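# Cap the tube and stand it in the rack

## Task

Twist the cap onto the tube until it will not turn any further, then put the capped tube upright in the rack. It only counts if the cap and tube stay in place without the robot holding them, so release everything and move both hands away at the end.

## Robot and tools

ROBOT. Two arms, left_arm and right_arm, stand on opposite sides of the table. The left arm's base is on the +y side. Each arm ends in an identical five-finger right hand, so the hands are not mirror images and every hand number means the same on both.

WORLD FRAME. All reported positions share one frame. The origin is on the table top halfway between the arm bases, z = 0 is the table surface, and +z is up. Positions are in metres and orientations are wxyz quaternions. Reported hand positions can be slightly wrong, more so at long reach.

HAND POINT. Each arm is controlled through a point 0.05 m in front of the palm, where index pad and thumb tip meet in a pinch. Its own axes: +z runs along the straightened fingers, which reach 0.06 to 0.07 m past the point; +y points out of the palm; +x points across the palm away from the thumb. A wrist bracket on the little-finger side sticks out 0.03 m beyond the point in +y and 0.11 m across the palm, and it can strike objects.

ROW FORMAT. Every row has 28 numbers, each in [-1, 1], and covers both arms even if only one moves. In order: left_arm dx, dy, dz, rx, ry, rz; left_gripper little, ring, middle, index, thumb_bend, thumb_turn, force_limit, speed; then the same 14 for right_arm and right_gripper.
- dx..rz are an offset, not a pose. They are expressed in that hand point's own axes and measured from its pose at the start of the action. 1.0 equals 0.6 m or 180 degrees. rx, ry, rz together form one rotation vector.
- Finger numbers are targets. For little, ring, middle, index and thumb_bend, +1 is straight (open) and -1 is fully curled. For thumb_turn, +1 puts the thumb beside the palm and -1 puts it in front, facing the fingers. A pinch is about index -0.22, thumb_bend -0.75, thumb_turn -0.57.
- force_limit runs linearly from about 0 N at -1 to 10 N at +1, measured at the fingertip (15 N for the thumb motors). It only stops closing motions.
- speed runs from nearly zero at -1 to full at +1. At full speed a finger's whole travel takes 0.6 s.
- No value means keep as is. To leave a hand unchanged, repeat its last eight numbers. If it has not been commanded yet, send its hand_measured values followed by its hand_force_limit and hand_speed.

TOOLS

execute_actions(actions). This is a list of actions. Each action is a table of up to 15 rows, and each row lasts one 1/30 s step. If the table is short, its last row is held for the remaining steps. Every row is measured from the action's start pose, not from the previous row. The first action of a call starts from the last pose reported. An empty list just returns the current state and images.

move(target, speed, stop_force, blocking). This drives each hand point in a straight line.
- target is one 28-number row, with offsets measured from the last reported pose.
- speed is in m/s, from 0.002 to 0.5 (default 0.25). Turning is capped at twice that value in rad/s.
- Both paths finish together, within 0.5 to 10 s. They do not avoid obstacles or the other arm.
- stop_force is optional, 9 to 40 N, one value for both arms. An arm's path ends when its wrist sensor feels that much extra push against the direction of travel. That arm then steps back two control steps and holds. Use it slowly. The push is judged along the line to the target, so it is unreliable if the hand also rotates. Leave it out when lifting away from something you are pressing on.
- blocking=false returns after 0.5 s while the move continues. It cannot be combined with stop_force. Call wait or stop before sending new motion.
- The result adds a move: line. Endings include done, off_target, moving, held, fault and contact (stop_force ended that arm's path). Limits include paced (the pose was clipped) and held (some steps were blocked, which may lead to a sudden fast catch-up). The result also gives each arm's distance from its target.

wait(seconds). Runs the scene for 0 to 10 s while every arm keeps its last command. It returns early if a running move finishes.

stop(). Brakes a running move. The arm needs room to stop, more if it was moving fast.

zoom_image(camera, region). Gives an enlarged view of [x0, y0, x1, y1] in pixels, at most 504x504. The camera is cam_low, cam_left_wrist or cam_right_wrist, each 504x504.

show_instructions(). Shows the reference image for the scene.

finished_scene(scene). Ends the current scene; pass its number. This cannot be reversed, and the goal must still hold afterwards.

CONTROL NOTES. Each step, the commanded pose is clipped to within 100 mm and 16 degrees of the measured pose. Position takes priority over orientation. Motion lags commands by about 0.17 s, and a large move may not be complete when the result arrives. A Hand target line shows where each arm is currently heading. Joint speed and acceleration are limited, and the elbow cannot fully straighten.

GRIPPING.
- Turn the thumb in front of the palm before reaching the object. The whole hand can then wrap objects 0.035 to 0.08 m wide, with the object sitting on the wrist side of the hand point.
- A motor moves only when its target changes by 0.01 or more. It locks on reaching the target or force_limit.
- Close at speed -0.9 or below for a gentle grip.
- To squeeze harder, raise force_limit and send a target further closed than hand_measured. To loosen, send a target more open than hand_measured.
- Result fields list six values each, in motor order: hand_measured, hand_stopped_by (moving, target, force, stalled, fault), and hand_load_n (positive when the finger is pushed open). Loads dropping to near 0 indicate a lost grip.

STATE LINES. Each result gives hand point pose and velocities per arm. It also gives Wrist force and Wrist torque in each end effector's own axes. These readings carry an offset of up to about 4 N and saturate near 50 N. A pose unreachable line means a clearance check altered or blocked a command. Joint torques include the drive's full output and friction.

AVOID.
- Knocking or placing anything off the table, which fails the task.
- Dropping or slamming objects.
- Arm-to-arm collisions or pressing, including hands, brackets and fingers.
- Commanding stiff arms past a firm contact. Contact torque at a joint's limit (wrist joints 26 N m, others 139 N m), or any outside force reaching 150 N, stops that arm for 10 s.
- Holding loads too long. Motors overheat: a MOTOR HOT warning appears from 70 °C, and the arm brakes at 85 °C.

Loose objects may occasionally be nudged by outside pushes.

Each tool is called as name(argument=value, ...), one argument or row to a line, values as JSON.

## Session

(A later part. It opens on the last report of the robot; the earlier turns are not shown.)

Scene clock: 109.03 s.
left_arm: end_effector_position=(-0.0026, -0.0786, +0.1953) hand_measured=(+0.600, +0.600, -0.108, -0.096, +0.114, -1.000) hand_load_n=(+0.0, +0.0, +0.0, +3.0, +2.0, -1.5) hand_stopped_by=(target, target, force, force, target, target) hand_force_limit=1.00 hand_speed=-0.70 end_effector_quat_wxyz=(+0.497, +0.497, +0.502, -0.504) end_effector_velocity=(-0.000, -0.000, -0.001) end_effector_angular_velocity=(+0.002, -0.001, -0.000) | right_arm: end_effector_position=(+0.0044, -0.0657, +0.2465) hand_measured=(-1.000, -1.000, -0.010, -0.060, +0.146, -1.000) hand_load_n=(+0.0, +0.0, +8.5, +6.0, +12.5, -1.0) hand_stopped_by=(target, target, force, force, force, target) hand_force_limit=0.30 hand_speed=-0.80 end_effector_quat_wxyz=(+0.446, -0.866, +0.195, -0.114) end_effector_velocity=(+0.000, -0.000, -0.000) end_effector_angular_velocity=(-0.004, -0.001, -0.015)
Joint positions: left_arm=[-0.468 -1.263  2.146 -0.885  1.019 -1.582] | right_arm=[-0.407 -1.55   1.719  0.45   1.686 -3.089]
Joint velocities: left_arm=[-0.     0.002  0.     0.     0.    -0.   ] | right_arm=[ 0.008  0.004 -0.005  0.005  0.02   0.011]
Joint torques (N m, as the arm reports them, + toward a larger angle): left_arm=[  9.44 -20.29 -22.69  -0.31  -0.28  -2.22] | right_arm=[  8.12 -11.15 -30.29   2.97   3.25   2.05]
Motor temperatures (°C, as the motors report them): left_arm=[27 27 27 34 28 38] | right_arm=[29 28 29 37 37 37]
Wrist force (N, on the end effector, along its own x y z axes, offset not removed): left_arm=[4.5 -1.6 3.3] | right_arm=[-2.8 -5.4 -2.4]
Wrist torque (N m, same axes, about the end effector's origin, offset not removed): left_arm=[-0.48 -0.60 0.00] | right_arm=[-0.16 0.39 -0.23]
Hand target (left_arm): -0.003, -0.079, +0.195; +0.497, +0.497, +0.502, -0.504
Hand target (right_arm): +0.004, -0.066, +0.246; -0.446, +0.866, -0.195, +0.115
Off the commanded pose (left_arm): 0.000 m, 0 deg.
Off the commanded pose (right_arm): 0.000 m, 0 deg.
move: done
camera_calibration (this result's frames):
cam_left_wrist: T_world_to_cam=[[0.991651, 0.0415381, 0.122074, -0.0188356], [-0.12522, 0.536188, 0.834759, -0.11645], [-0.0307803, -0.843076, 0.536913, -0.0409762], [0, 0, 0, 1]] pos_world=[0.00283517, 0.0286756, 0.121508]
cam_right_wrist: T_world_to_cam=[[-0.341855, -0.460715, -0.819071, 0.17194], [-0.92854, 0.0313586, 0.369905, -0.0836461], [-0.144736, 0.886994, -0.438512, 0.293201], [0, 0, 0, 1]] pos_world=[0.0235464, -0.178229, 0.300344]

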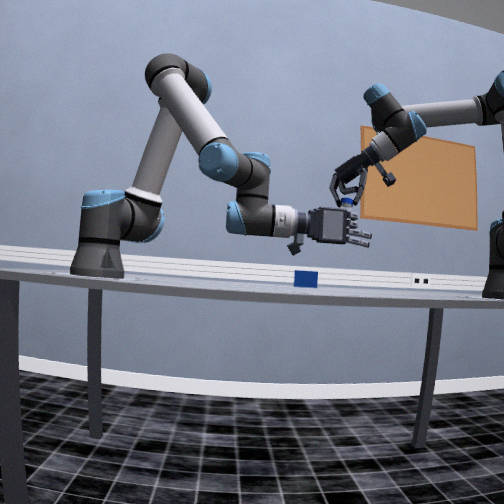

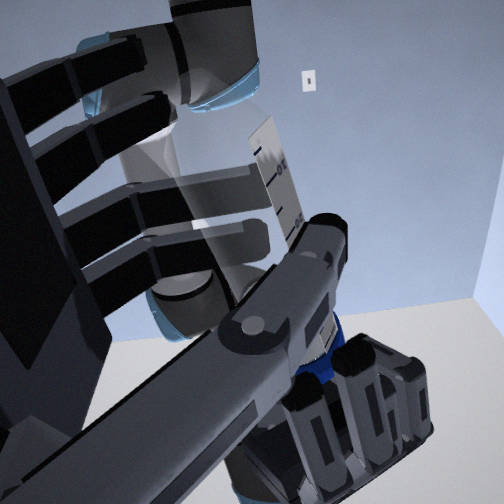

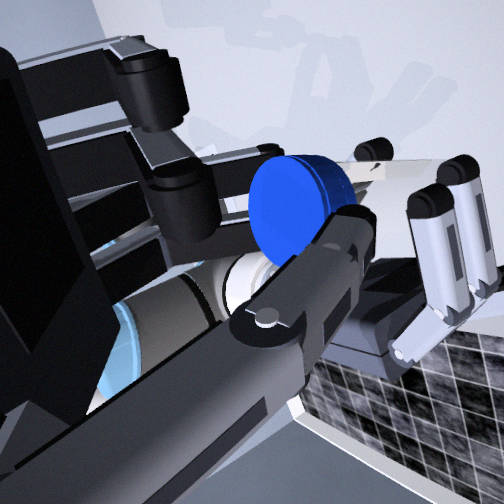

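execute_actions(
  actions=[
    [[0,0,0,0,0,0,1,1,1,1,0.9,-1,1,1,0,0,0,0,0,0,-1,-1,-0.3,-0.3,-0.1,-1,0.3,-0.8]],
  ],
)

move(
  target=[0.02,0.08,0.065,0,0,0,1,1,1,1,0.9,-1,1,1,0,0,0,0,0,0,-1,-1,-0.3,-0.3,-0.1,-1,0.3,-0.8],
  speed=0.05,
)

move(
  target=[0,-0.08,-0.3,0,0,0,1,1,1,1,0.9,-1,1,1,0,0,0,0,0,0,-1,-1,-0.3,-0.3,-0.1,-1,0.3,-0.8],
)

zoom_image(
  camera="cam_low",
  region=[300,175,390,265],
)

Scene clock: 109.87 s.
left_arm: end_effector_position=(-0.0026, -0.0786, +0.1953) hand_measured=(+1.000, +1.000, +1.000, +1.000, +0.898, -1.000) hand_load_n=(+0.0, +0.0, +0.0, +0.0, +0.0, +0.0) hand_stopped_by=(target, target, moving, moving, moving, target) hand_force_limit=1.00 hand_speed=1.00 end_effector_quat_wxyz=(+0.497, +0.497, +0.502, -0.504) end_effector_velocity=(+0.000, +0.000, -0.001) end_effector_angular_velocity=(+0.001, +0.000, +0.000) | right_arm: end_effector_position=(+0.0044, -0.0657, +0.2464) hand_measured=(-1.000, -1.000, -0.010, -0.060, +0.146, -1.000) hand_load_n=(+0.0, +0.0, +8.0, +6.0, +12.5, -0.5) hand_stopped_by=(target, target, force, force, force, target) hand_force_limit=0.30 hand_speed=-0.80 end_effector_quat_wxyz=(+0.446, -0.866, +0.195, -0.114) end_effector_velocity=(+0.000, -0.000, -0.000) end_effector_angular_velocity=(-0.001, -0.001, +0.000)
Joint positions: left_arm=[-0.468 -1.263  2.146 -0.885  1.019 -1.582] | right_arm=[-0.407 -1.55   1.719  0.45   1.686 -3.089]
Joint velocities: left_arm=[-0.     0.001  0.    -0.    -0.    -0.001] | right_arm=[-0.001  0.     0.     0.     0.    -0.001]
Joint torques (N m, as the arm reports them, + toward a larger angle): left_arm=[  9.31 -20.42 -22.18  -0.35  -0.17  -2.1 ] | right_arm=[-10.45 -28.05  -8.62  -1.61  -2.27  -2.37]
Motor temperatures (°C, as the motors report them): left_arm=[27 27 27 34 28 38] | right_arm=[29 28 29 37 37 37]
Wrist force (N, on the end effector, along its own x y z axes, offset not removed): left_arm=[0.4 -0.8 2.9] | right_arm=[-0.7 1.7 -4.1]
Wrist torque (N m, same axes, about the end effector's origin, offset not removed): left_arm=[-0.44 -0.31 -0.04] | right_arm=[0.52 0.40 0.10]
Hand target (left_arm): -0.003, -0.079, +0.195; +0.497, +0.497, +0.502, -0.504
Hand target (right_arm): +0.004, -0.066, +0.246; -0.446, +0.866, -0.195, +0.114
Off the commanded pose (left_arm): 0.000 m, 0 deg.
Off the commanded pose (right_arm): 0.000 m, 0 deg.
camera_calibration (this result's frames):
cam_left_wrist: T_world_to_cam=[[0.991651, 0.0415383, 0.122074, -0.0188357], [-0.12522, 0.536188, 0.834759, -0.11645], [-0.0307801, -0.843076, 0.536913, -0.0409762], [0, 0, 0, 1]] pos_world=[0.0028352, 0.0286756, 0.121508]
cam_right_wrist: T_world_to_cam=[[-0.34187, -0.46075, -0.819045, 0.171918], [-0.928535, 0.0313873, 0.369914, -0.0836419], [-0.14473, 0.886975, -0.438553, 0.293193], [0, 0, 0, 1]] pos_world=[0.0235429, -0.178219, 0.300329]

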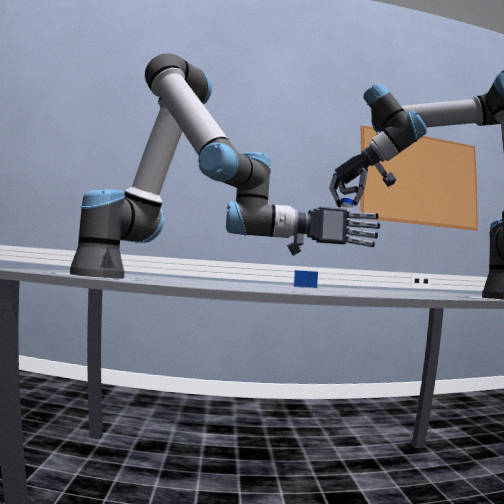

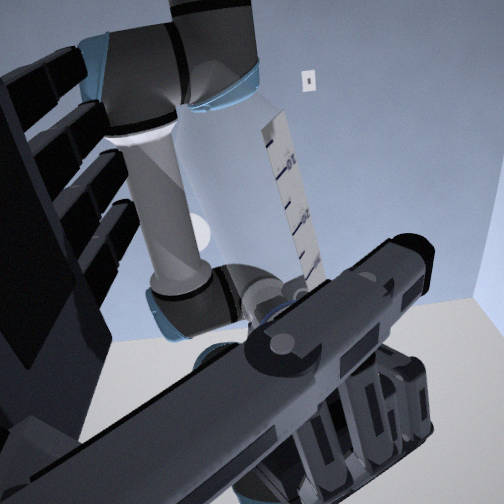

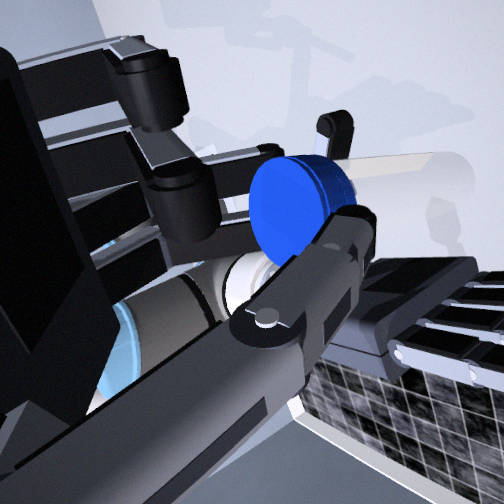

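Scene clock: 111.53 s.
left_arm: end_effector_position=(+0.0452, -0.1176, +0.1830) hand_measured=(+1.000, +1.000, +1.000, +1.000, +0.900, -1.000) hand_load_n=(+0.0, +0.0, +0.0, +0.0, +0.0, +0.0) hand_stopped_by=(target, target, target, target, target, target) hand_force_limit=1.00 hand_speed=1.00 end_effector_quat_wxyz=(+0.497, +0.497, +0.502, -0.504) end_effector_velocity=(+0.001, -0.002, +0.000) end_effector_angular_velocity=(-0.001, +0.000, -0.000) | right_arm: end_effector_position=(+0.0044, -0.0657, +0.2464) hand_measured=(-1.000, -1.000, -0.010, -0.060, +0.146, -1.000) hand_load_n=(+0.0, +0.0, +9.0, +4.5, +11.5, -1.0) hand_stopped_by=(target, target, force, force, force, target) hand_force_limit=0.30 hand_speed=-0.80 end_effector_quat_wxyz=(+0.446, -0.866, +0.195, -0.114) end_effector_velocity=(+0.000, -0.000, +0.000) end_effector_angular_velocity=(+0.000, -0.001, +0.001)
Joint positions: left_arm=[-0.315 -1.179  2.063 -0.886  1.172 -1.581] | right_arm=[-0.407 -1.55   1.719  0.45   1.686 -3.089]
Joint velocities: left_arm=[ 0.005  0.003 -0.004  0.     0.005  0.   ] | right_arm=[-0.    -0.001  0.    -0.    -0.    -0.002]
Joint torques (N m, as the arm reports them, + toward a larger angle): left_arm=[ 10.77 -21.   -26.6    0.02   1.38   2.62] | right_arm=[ -2.37 -20.43 -14.28  -0.94  -0.2   -1.27]
Motor temperatures (°C, as the motors report them): left_arm=[27 27 27 34 28 38] | right_arm=[29 28 29 37 37 37]
Wrist force (N, on the end effector, along its own x y z axes, offset not removed): left_arm=[1.7 -1.5 1.6] | right_arm=[1.9 -5.2 -0.4]
Wrist torque (N m, same axes, about the end effector's origin, offset not removed): left_arm=[-0.41 -0.48 0.05] | right_arm=[-0.48 0.39 -0.29]
Hand target (left_arm): +0.045, -0.118, +0.183; +0.497, +0.497, +0.502, -0.504
Hand target (right_arm): +0.004, -0.066, +0.246; -0.446, +0.866, -0.195, +0.114
Off the commanded pose (left_arm): 0.000 m, 0 deg.
Off the commanded pose (right_arm): 0.000 m, 0 deg.
move: done
camera_calibration (this result's frames):
cam_left_wrist: T_world_to_cam=[[0.991575, 0.0416045, 0.122669, -0.0631791], [-0.125747, 0.536453, 0.83451, -0.0792688], [-0.0310869, -0.842904, 0.537165, -0.0657627], [0, 0, 0, 1]] pos_world=[0.0506347, -0.0102792, 0.109226]
cam_right_wrist: T_world_to_cam=[[-0.341865, -0.460739, -0.819053, 0.171923], [-0.928537, 0.0313774, 0.369912, -0.0836429], [-0.144733, 0.886981, -0.43854, 0.293196], [0, 0, 0, 1]] pos_world=[0.0235442, -0.178222, 0.300333]

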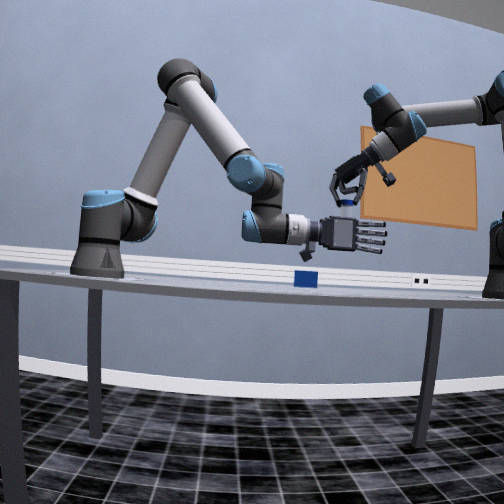

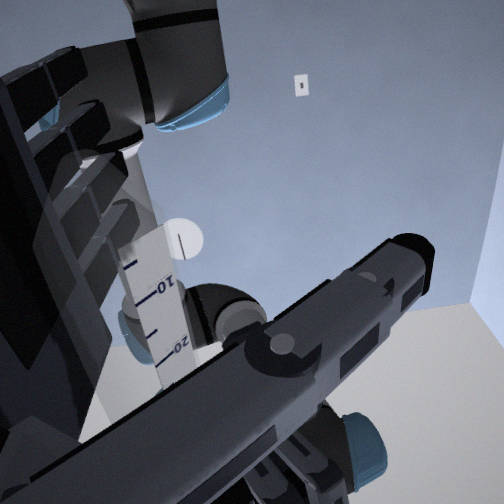

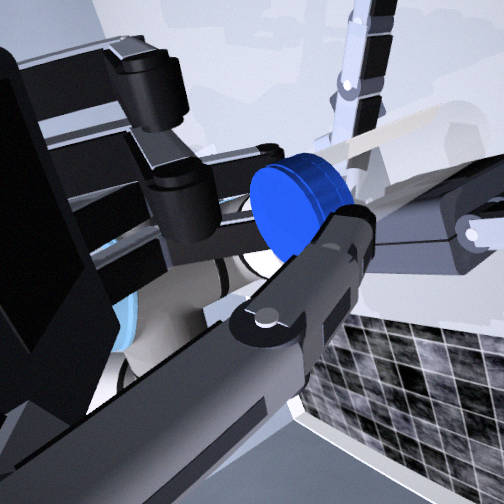

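Scene clock: 113.03 s.
left_arm: end_effector_position=(-0.0028, +0.0624, +0.1831) hand_measured=(+1.000, +1.000, +1.000, +1.000, +0.900, -1.000) hand_load_n=(+0.0, +0.0, +0.0, +0.0, +0.0, +0.0) hand_stopped_by=(target, target, target, target, target, target) hand_force_limit=1.00 hand_speed=1.00 end_effector_quat_wxyz=(+0.496, +0.497, +0.502, -0.504) end_effector_velocity=(-0.001, +0.002, +0.000) end_effector_angular_velocity=(+0.001, -0.002, +0.002) | right_arm: end_effector_position=(+0.0044, -0.0657, +0.2464) hand_measured=(-1.000, -1.000, -0.010, -0.060, +0.146, -1.000) hand_load_n=(+0.0, +0.0, +9.0, +4.0, +11.5, +0.0) hand_stopped_by=(target, target, force, force, force, target) hand_force_limit=0.30 hand_speed=-0.80 end_effector_quat_wxyz=(+0.446, -0.866, +0.195, -0.114) end_effector_velocity=(-0.000, -0.000, +0.000) end_effector_angular_velocity=(-0.000, -0.001, +0.001)
Joint positions: left_arm=[-0.771 -1.515  2.536 -1.022  0.716 -1.583] | right_arm=[-0.407 -1.55   1.719  0.45   1.686 -3.089]
Joint velocities: left_arm=[-0.011 -0.004  0.003  0.003 -0.013  0.   ] | right_arm=[ 0.    -0.001  0.     0.001 -0.001 -0.001]
Joint torques (N m, as the arm reports them, + toward a larger angle): left_arm=[-10.6  -25.1   -3.15   0.77  -1.33  -1.99] | right_arm=[ -2.66 -21.32 -14.63  -0.93   0.05  -1.08]
Motor temperatures (°C, as the motors report them): left_arm=[27 27 27 34 28 38] | right_arm=[29 28 29 37 37 37]
Wrist force (N, on the end effector, along its own x y z axes, offset not removed): left_arm=[1.2 -1.2 1.7] | right_arm=[4.0 2.6 -0.2]
Wrist torque (N m, same axes, about the end effector's origin, offset not removed): left_arm=[-0.48 -0.40 0.03] | right_arm=[0.58 -0.12 0.40]
Hand target (left_arm): -0.003, +0.063, +0.183; +0.496, +0.497, +0.502, -0.504
Hand target (right_arm): +0.004, -0.066, +0.246; -0.446, +0.866, -0.195, +0.114
Off the commanded pose (left_arm): 0.000 m, 0 deg.
Off the commanded pose (right_arm): 0.000 m, 0 deg.
move: done
camera_calibration (this result's frames):
cam_left_wrist: T_world_to_cam=[[0.991744, 0.0412477, 0.121415, -0.022904], [-0.124534, 0.535503, 0.835301, -0.18194], [-0.030564, -0.843525, 0.536219, 0.0846534], [0, 0, 0, 1]] pos_world=[0.00264442, 0.169781, 0.109363]
cam_right_wrist: T_world_to_cam=[[-0.341865, -0.460739, -0.819053, 0.171924], [-0.928537, 0.0313774, 0.369912, -0.0836429], [-0.144733, 0.886981, -0.43854, 0.293196], [0, 0, 0, 1]] pos_world=[0.0235443, -0.178222, 0.300333]

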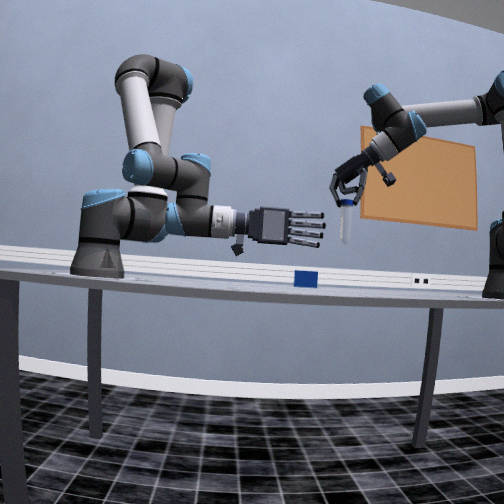

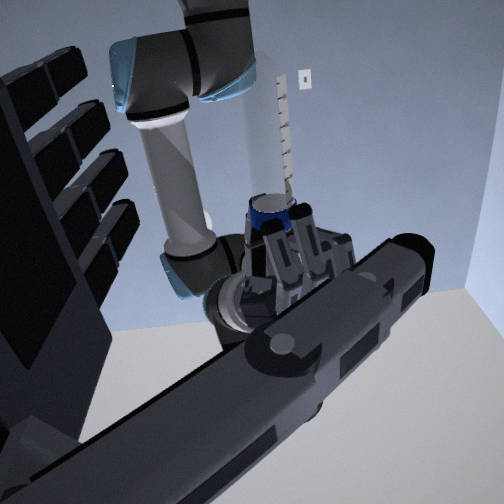

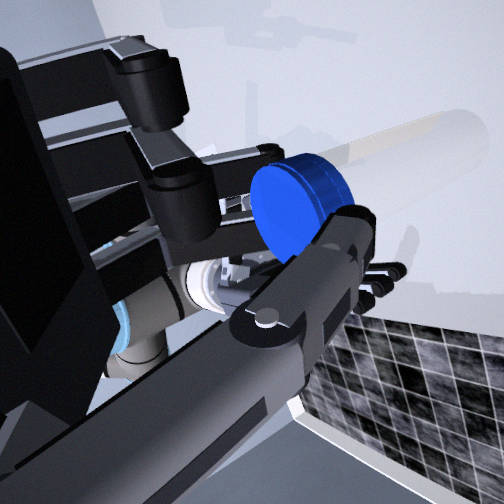

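Region (300, 175, 390, 265) of cam_low's 504x504 image, scaled by 5.600, with more detail than that image has.

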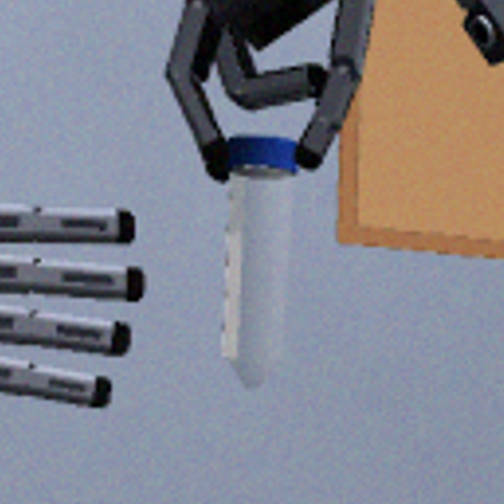

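zoom_image(
  camera="cam_right_wrist",
  region=[280,110,420,230],
)

zoom_image(
  camera="cam_left_wrist",
  region=[230,160,320,250],
)

Region (280, 110, 420, 230) of cam_right_wrist's 504x504 image, scaled by 3.600, with more detail than that image has; it fills the top 432 rows of this view, and the rest is white.

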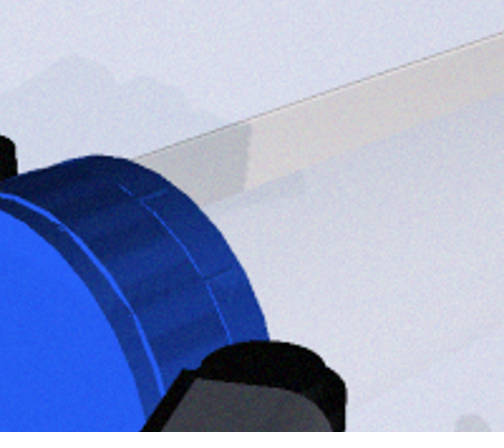

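Region (230, 160, 320, 250) of cam_left_wrist's 504x504 image, scaled by 5.600, with more detail than that image has.

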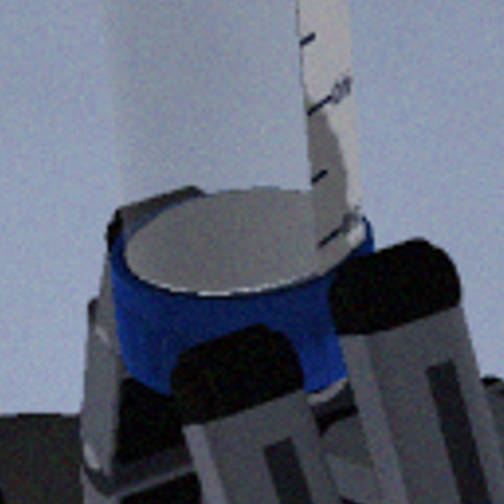

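move(
  target=[-0.2,0,0,0,0,0,1,1,1,1,0.9,-1,1,1,0.74,-0.16,0.405,-0.003,0.102,0.072,-1,-1,-0.3,-0.3,-0.1,-1,0.3,-0.8],
  speed=0.3,
)

zoom_image(
  camera="cam_low",
  region=[270,210,360,300],
)

Scene clock: 118.27 s.
left_arm: end_effector_position=(-0.0016, +0.0624, +0.3032) hand_measured=(+1.000, +1.000, +1.000, +1.000, +0.900, -1.000) hand_load_n=(+0.0, +0.0, +0.0, +0.0, +0.0, +0.0) hand_stopped_by=(target, target, target, target, target, target) hand_force_limit=1.00 hand_speed=1.00 end_effector_quat_wxyz=(+0.496, +0.497, +0.502, -0.504) end_effector_velocity=(-0.000, -0.000, -0.000) end_effector_angular_velocity=(+0.001, -0.001, -0.000) | right_arm: end_effector_position=(+0.5159, -0.0340, +0.1949) hand_measured=(-1.000, -1.000, -0.010, -0.060, +0.146, -1.000) hand_load_n=(+0.0, +0.0, +9.0, +4.0, +11.5, +0.0) hand_stopped_by=(target, target, force, force, force, target) hand_force_limit=0.30 hand_speed=-0.80 end_effector_quat_wxyz=(+0.415, -0.812, +0.360, -0.199) end_effector_velocity=(+0.002, +0.001, +0.001) end_effector_angular_velocity=(-0.002, +0.000, -0.001)
Joint positions: left_arm=[-0.767 -1.829  2.367 -0.538  0.72  -1.582] | right_arm=[-1.094 -0.907  0.977  0.55   1.446 -3.26 ]
Joint velocities: left_arm=[-0.     0.    -0.001  0.001  0.     0.   ] | right_arm=[-0.     0.007 -0.014  0.009  0.001 -0.001]
Joint torques (N m, as the arm reports them, + toward a larger angle): left_arm=[-10.51 -20.12 -28.64   0.55  -1.66  -2.51] | right_arm=[-10.02 -37.35 -32.8    2.1    2.8   -0.44]
Motor temperatures (°C, as the motors report them): left_arm=[27 27 27 34 28 38] | right_arm=[29 28 29 37 37 37]
Wrist force (N, on the end effector, along its own x y z axes, offset not removed): left_arm=[-0.2 -2.3 1.9] | right_arm=[0.3 0.0 -1.8]
Wrist torque (N m, same axes, about the end effector's origin, offset not removed): left_arm=[-0.69 -0.21 -0.11] | right_arm=[0.56 -0.02 0.30]
Hand target (left_arm): -0.002, +0.062, +0.303; +0.496, +0.497, +0.502, -0.504
Hand target (right_arm): +0.516, -0.034, +0.195; -0.415, +0.812, -0.360, +0.199
Off the commanded pose (left_arm): 0.000 m, 0 deg.
Off the commanded pose (right_arm): 0.001 m, 0 deg.
move: done
camera_calibration (this result's frames):
cam_left_wrist: T_world_to_cam=[[0.99174, 0.0413037, 0.121432, -0.0386842], [-0.124578, 0.535528, 0.835279, -0.282123], [-0.0305303, -0.843507, 0.53625, 0.0202135], [0, 0, 0, 1]] pos_world=[0.00383536, 0.169733, 0.22951]
cam_right_wrist: T_world_to_cam=[[-0.49156, -0.295307, -0.819245, 0.402154], [-0.846209, 0.384153, 0.369266, 0.379086], [0.205669, 0.874768, -0.438726, 0.135318], [0, 0, 0, 1]] pos_world=[0.490638, -0.14524, 0.248847]

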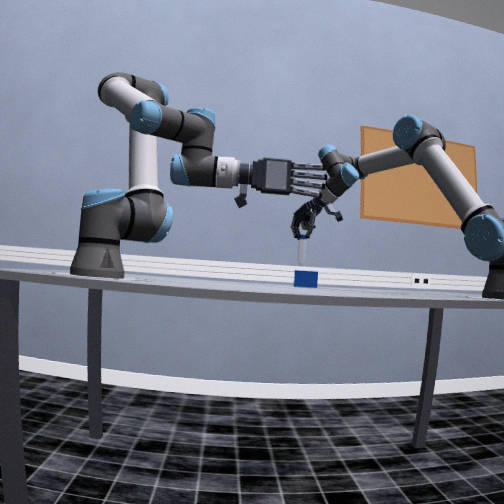

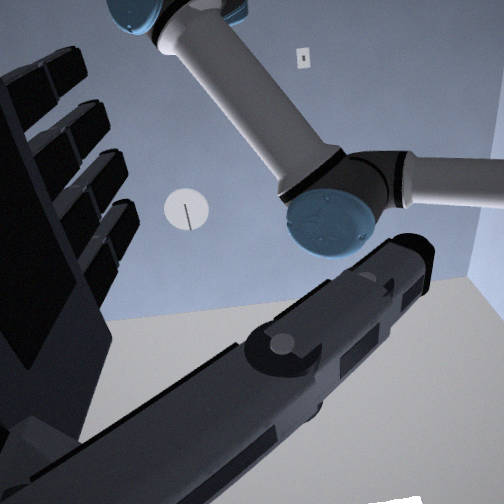

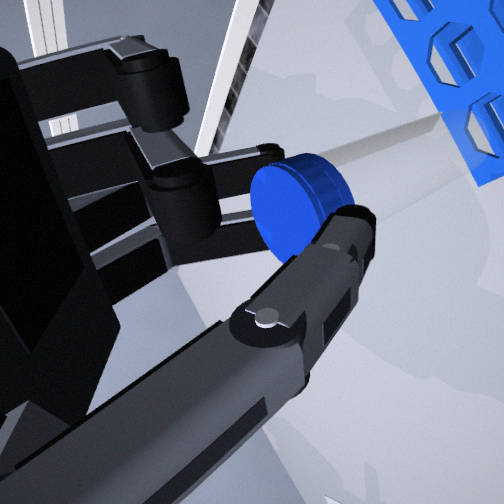

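Region (270, 210, 360, 300) of cam_low's 504x504 image, scaled by 5.600, with more detail than that image has.

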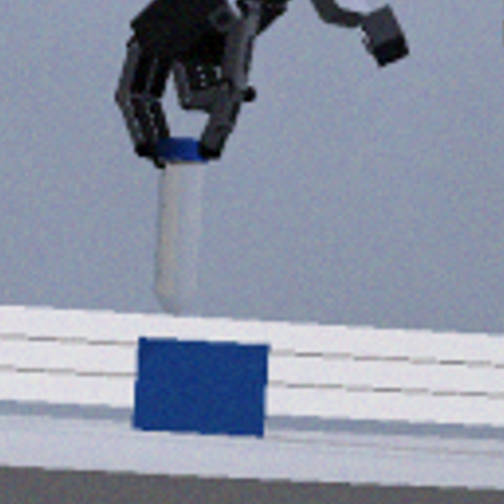

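move(
  target=[0,0,0,0,0,0,1,1,1,1,0.9,-1,1,1,0,0.091,0.065,0,0,0,-1,-1,-0.3,-0.3,-0.1,-1,0.3,-0.8],
  speed=0.035,
  stop_force=12,
)

Scene clock: 120.63 s.
left_arm: end_effector_position=(-0.0016, +0.0624, +0.3032) hand_measured=(+1.000, +1.000, +1.000, +1.000, +0.900, -1.000) hand_load_n=(+0.0, +0.0, +0.0, +0.0, +0.0, +0.0) hand_stopped_by=(target, target, target, target, target, target) hand_force_limit=1.00 hand_speed=1.00 end_effector_quat_wxyz=(+0.496, +0.497, +0.502, -0.504) end_effector_velocity=(+0.001, +0.000, +0.001) end_effector_angular_velocity=(-0.001, +0.002, +0.001) | right_arm: end_effector_position=(+0.5173, -0.0350, +0.1281) hand_measured=(-1.000, -1.000, -0.010, -0.060, +0.146, -1.000) hand_load_n=(+0.0, +0.0, +9.0, +4.0, +11.5, -0.5) hand_stopped_by=(target, target, force, force, force, target) hand_force_limit=0.30 hand_speed=-0.80 end_effector_quat_wxyz=(+0.415, -0.812, +0.360, -0.199) end_effector_velocity=(+0.000, +0.000, -0.002) end_effector_angular_velocity=(+0.000, -0.000, +0.001)
Joint positions: left_arm=[-0.767 -1.829  2.367 -0.538  0.72  -1.582] | right_arm=[-1.096 -0.88   1.103  0.396  1.444 -3.262]
Joint velocities: left_arm=[ 0.001 -0.001 -0.    -0.    -0.    -0.   ] | right_arm=[-0.     0.002  0.004 -0.006 -0.001 -0.   ]
Joint torques (N m, as the arm reports them, + toward a larger angle): left_arm=[  4.12  -2.74 -10.74  -2.96  -0.52  -0.59] | right_arm=[-10.35 -39.24  -7.79  -1.86  -2.68  -2.37]
Motor temperatures (°C, as the motors report them): left_arm=[27 27 27 34 28 38] | right_arm=[29 28 29 37 37 37]
Wrist force (N, on the end effector, along its own x y z axes, offset not removed): left_arm=[0.9 -0.3 1.6] | right_arm=[-1.7 -0.5 -3.7]
Wrist torque (N m, same axes, about the end effector's origin, offset not removed): left_arm=[-0.41 -0.35 -0.01] | right_arm=[0.26 0.25 -0.06]
Hand target (left_arm): -0.002, +0.062, +0.303; +0.496, +0.497, +0.502, -0.504
Hand target (right_arm): +0.517, -0.035, +0.128; -0.415, +0.812, -0.360, +0.199
Off the commanded pose (left_arm): 0.000 m, 0 deg.
Off the commanded pose (right_arm): 0.000 m, 0 deg.
move: done
camera_calibration (this result's frames):
cam_left_wrist: T_world_to_cam=[[0.991753, 0.0412783, 0.121331, -0.0386304], [-0.124477, 0.535585, 0.835257, -0.282154], [-0.0305049, -0.843472, 0.536306, 0.0201698], [0, 0, 0, 1]] pos_world=[0.0038055, 0.169724, 0.229541]
cam_right_wrist: T_world_to_cam=[[-0.491575, -0.295329, -0.819228, 0.34774], [-0.846202, 0.38416, 0.369273, 0.405247], [0.205658, 0.874758, -0.438752, 0.106572], [0, 0, 0, 1]] pos_world=[0.491944, -0.146206, 0.18199]

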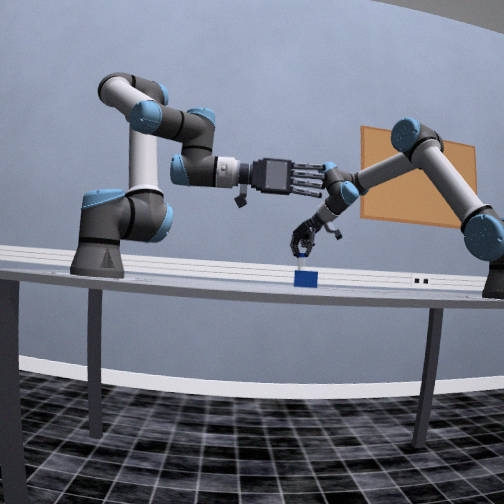

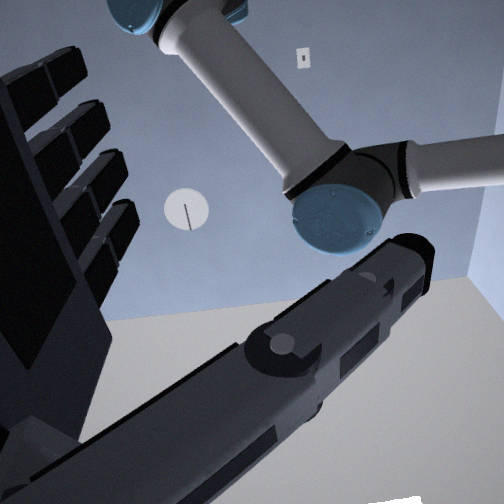

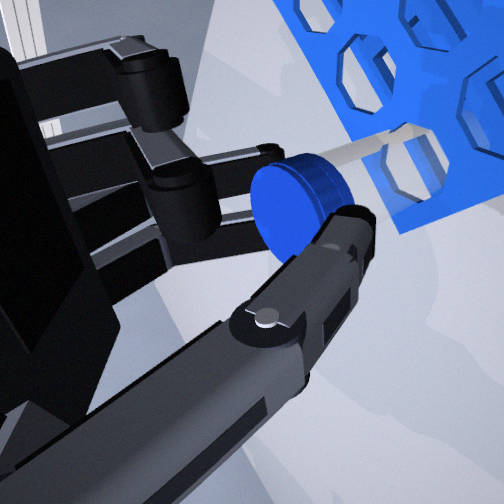

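execute_actions(
  actions=[
    [[0,0,0,0,0,0,1,1,1,1,0.9,-1,1,1,0,0,0,0,0,0,-1,-1,0.4,0.4,0.5,-1,0,0]],
  ],
)

move(
  target=[0,0,0,0,0,0,1,1,1,1,0.9,-1,1,1,0,-0.13,-0.15,0,0,0,-1,-1,0.4,0.4,0.5,-1,0,0],
)

Scene clock: 121.33 s.
left_arm: end_effector_position=(-0.0016, +0.0624, +0.3032) hand_measured=(+1.000, +1.000, +1.000, +1.000, +0.900, -1.000) hand_load_n=(+0.0, +0.0, +0.0, +0.0, +0.0, +0.0) hand_stopped_by=(target, target, target, target, target, target) hand_force_limit=1.00 hand_speed=1.00 end_effector_quat_wxyz=(+0.496, +0.497, +0.502, -0.504) end_effector_velocity=(+0.000, +0.000, +0.000) end_effector_angular_velocity=(-0.000, +0.001, +0.000) | right_arm: end_effector_position=(+0.5172, -0.0350, +0.1280) hand_measured=(-1.000, -1.000, +0.400, +0.400, +0.500, -1.000) hand_load_n=(+0.0, +0.0, +0.0, +0.0, +0.0, +0.0) hand_stopped_by=(target, target, target, target, moving, target) hand_force_limit=0.00 hand_speed=0.00 end_effector_quat_wxyz=(+0.415, -0.812, +0.360, -0.199) end_effector_velocity=(+0.000, -0.000, -0.000) end_effector_angular_velocity=(-0.002, +0.000, -0.001)
Joint positions: left_arm=[-0.767 -1.829  2.367 -0.538  0.72  -1.582] | right_arm=[-1.096 -0.88   1.103  0.396  1.444 -3.262]
Joint velocities: left_arm=[ 0.    -0.    -0.    -0.    -0.    -0.001] | right_arm=[-0.     0.001 -0.     0.001  0.001 -0.001]
Joint torques (N m, as the arm reports them, + toward a larger angle): left_arm=[  6.24  -0.66 -15.    -2.97  -0.28  -0.48] | right_arm=[ -8.27 -50.79 -32.3    2.03  -2.29  -2.31]
Motor temperatures (°C, as the motors report them): left_arm=[27 27 27 34 28 38] | right_arm=[29 28 29 37 37 37]
Wrist force (N, on the end effector, along its own x y z axes, offset not removed): left_arm=[0.8 -1.2 2.0] | right_arm=[2.7 3.8 1.6]
Wrist torque (N m, same axes, about the end effector's origin, offset not removed): left_arm=[-0.55 -0.34 -0.14] | right_arm=[0.58 -0.15 0.27]
Hand target (left_arm): -0.002, +0.062, +0.303; +0.496, +0.497, +0.502, -0.504
Hand target (right_arm): +0.517, -0.035, +0.128; -0.415, +0.812, -0.360, +0.199
Off the commanded pose (left_arm): 0.000 m, 0 deg.
Off the commanded pose (right_arm): 0.000 m, 0 deg.
camera_calibration (this result's frames):
cam_left_wrist: T_world_to_cam=[[0.99175, 0.041275, 0.121363, -0.0386462], [-0.124503, 0.535562, 0.835268, -0.282142], [-0.0305216, -0.843486, 0.536283, 0.0201945], [0, 0, 0, 1]] pos_world=[0.00381621, 0.169734, 0.229525]
cam_right_wrist: T_world_to_cam=[[-0.491674, -0.295384, -0.819149, 0.347688], [-0.846158, 0.384187, 0.369348, 0.405248], [0.205607, 0.874728, -0.438836, 0.106575], [0, 0, 0, 1]] pos_world=[0.49194, -0.146214, 0.1819]

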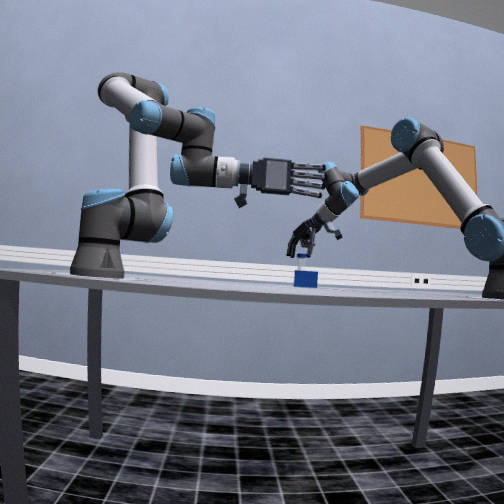

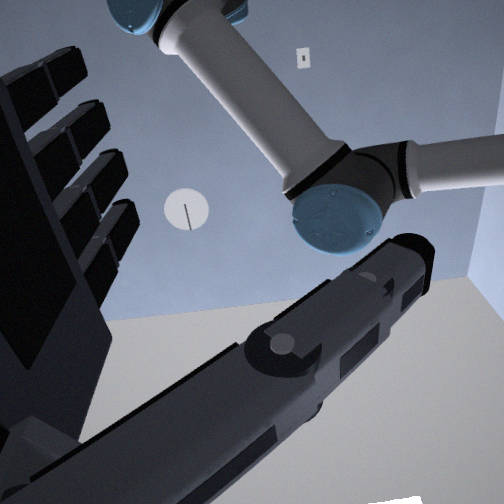

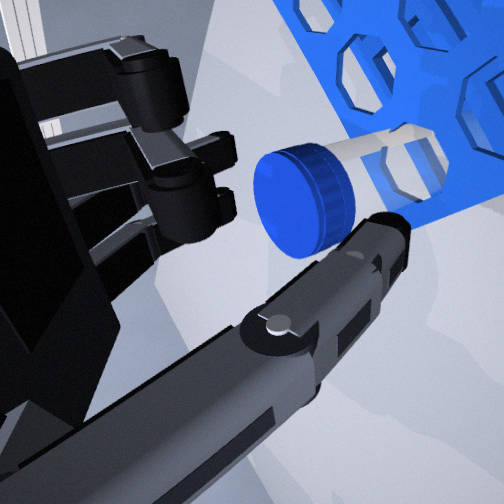

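Scene clock: 122.43 s.
left_arm: end_effector_position=(-0.0016, +0.0624, +0.3032) hand_measured=(+1.000, +1.000, +1.000, +1.000, +0.900, -1.000) hand_load_n=(+0.0, +0.0, +0.0, +0.0, +0.0, +0.0) hand_stopped_by=(target, target, target, target, target, target) hand_force_limit=1.00 hand_speed=1.00 end_effector_quat_wxyz=(+0.496, +0.497, +0.502, -0.504) end_effector_velocity=(-0.001, -0.000, -0.001) end_effector_angular_velocity=(+0.001, -0.001, -0.001) | right_arm: end_effector_position=(+0.4941, -0.0517, +0.2434) hand_measured=(-1.000, -1.000, +0.400, +0.400, +0.500, -1.000) hand_load_n=(+0.0, +0.0, +0.0, +0.0, +0.0, +0.0) hand_stopped_by=(target, target, target, target, target, target) hand_force_limit=0.00 hand_speed=0.00 end_effector_quat_wxyz=(+0.415, -0.812, +0.360, -0.199) end_effector_velocity=(-0.000, -0.000, +0.002) end_effector_angular_velocity=(-0.000, +0.001, +0.000)
Joint positions: left_arm=[-0.767 -1.829  2.367 -0.538  0.72  -1.582] | right_arm=[-1.1   -0.993  0.993  0.62   1.441 -3.264]
Joint velocities: left_arm=[-0.001  0.002 -0.    -0.     0.     0.   ] | right_arm=[-0.    -0.001 -0.004  0.006 -0.    -0.   ]
Joint torques (N m, as the arm reports them, + toward a larger angle): left_arm=[  5.9   -0.09 -14.25  -2.71  -0.32  -0.43] | right_arm=[ -9.95 -50.96 -32.79   2.06  -2.55  -2.43]
Motor temperatures (°C, as the motors report them): left_arm=[27 27 27 34 28 38] | right_arm=[29 28 29 37 37 37]
Wrist force (N, on the end effector, along its own x y z axes, offset not removed): left_arm=[1.5 -1.9 1.9] | right_arm=[-3.1 -2.5 -3.3]
Wrist torque (N m, same axes, about the end effector's origin, offset not removed): left_arm=[-0.64 -0.48 -0.07] | right_arm=[-0.05 0.58 -0.28]
Hand target (left_arm): -0.002, +0.062, +0.303; +0.496, +0.497, +0.502, -0.504
Hand target (right_arm): +0.494, -0.052, +0.244; -0.415, +0.812, -0.360, +0.199
Off the commanded pose (left_arm): 0.000 m, 0 deg.
Off the commanded pose (right_arm): 0.000 m, 0 deg.
move: done
camera_calibration (this result's frames):
cam_left_wrist: T_world_to_cam=[[0.99175, 0.041275, 0.121363, -0.0386463], [-0.124503, 0.535562, 0.835268, -0.282142], [-0.0305216, -0.843487, 0.536283, 0.0201946], [0, 0, 0, 1]] pos_world=[0.00381624, 0.169734, 0.229525]
cam_right_wrist: T_world_to_cam=[[-0.491631, -0.295338, -0.819191, 0.425889], [-0.846175, 0.384175, 0.369321, 0.34951], [0.205639, 0.874748, -0.43878, 0.176581], [0, 0, 0, 1]] pos_world=[0.468815, -0.162956, 0.297284]

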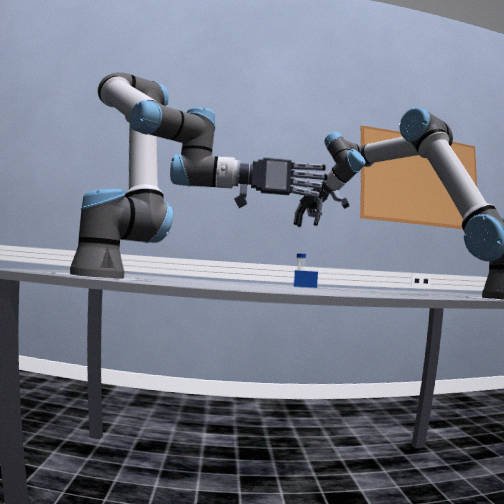

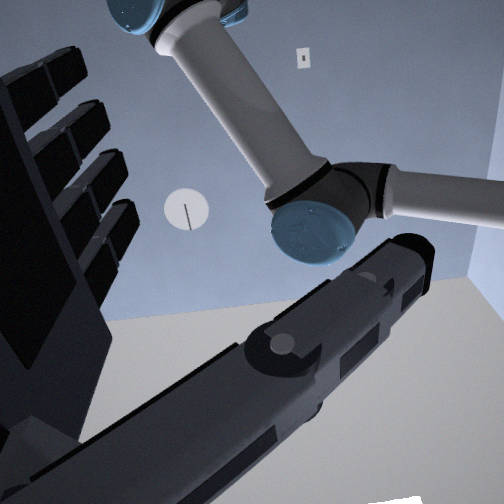

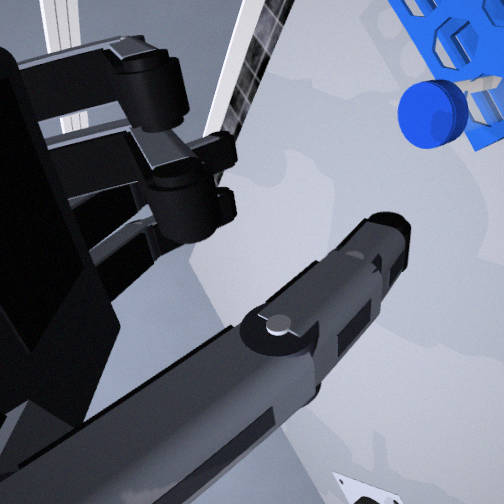

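finished_scene(
  scene=2,
)

The scene is finished: the task was done.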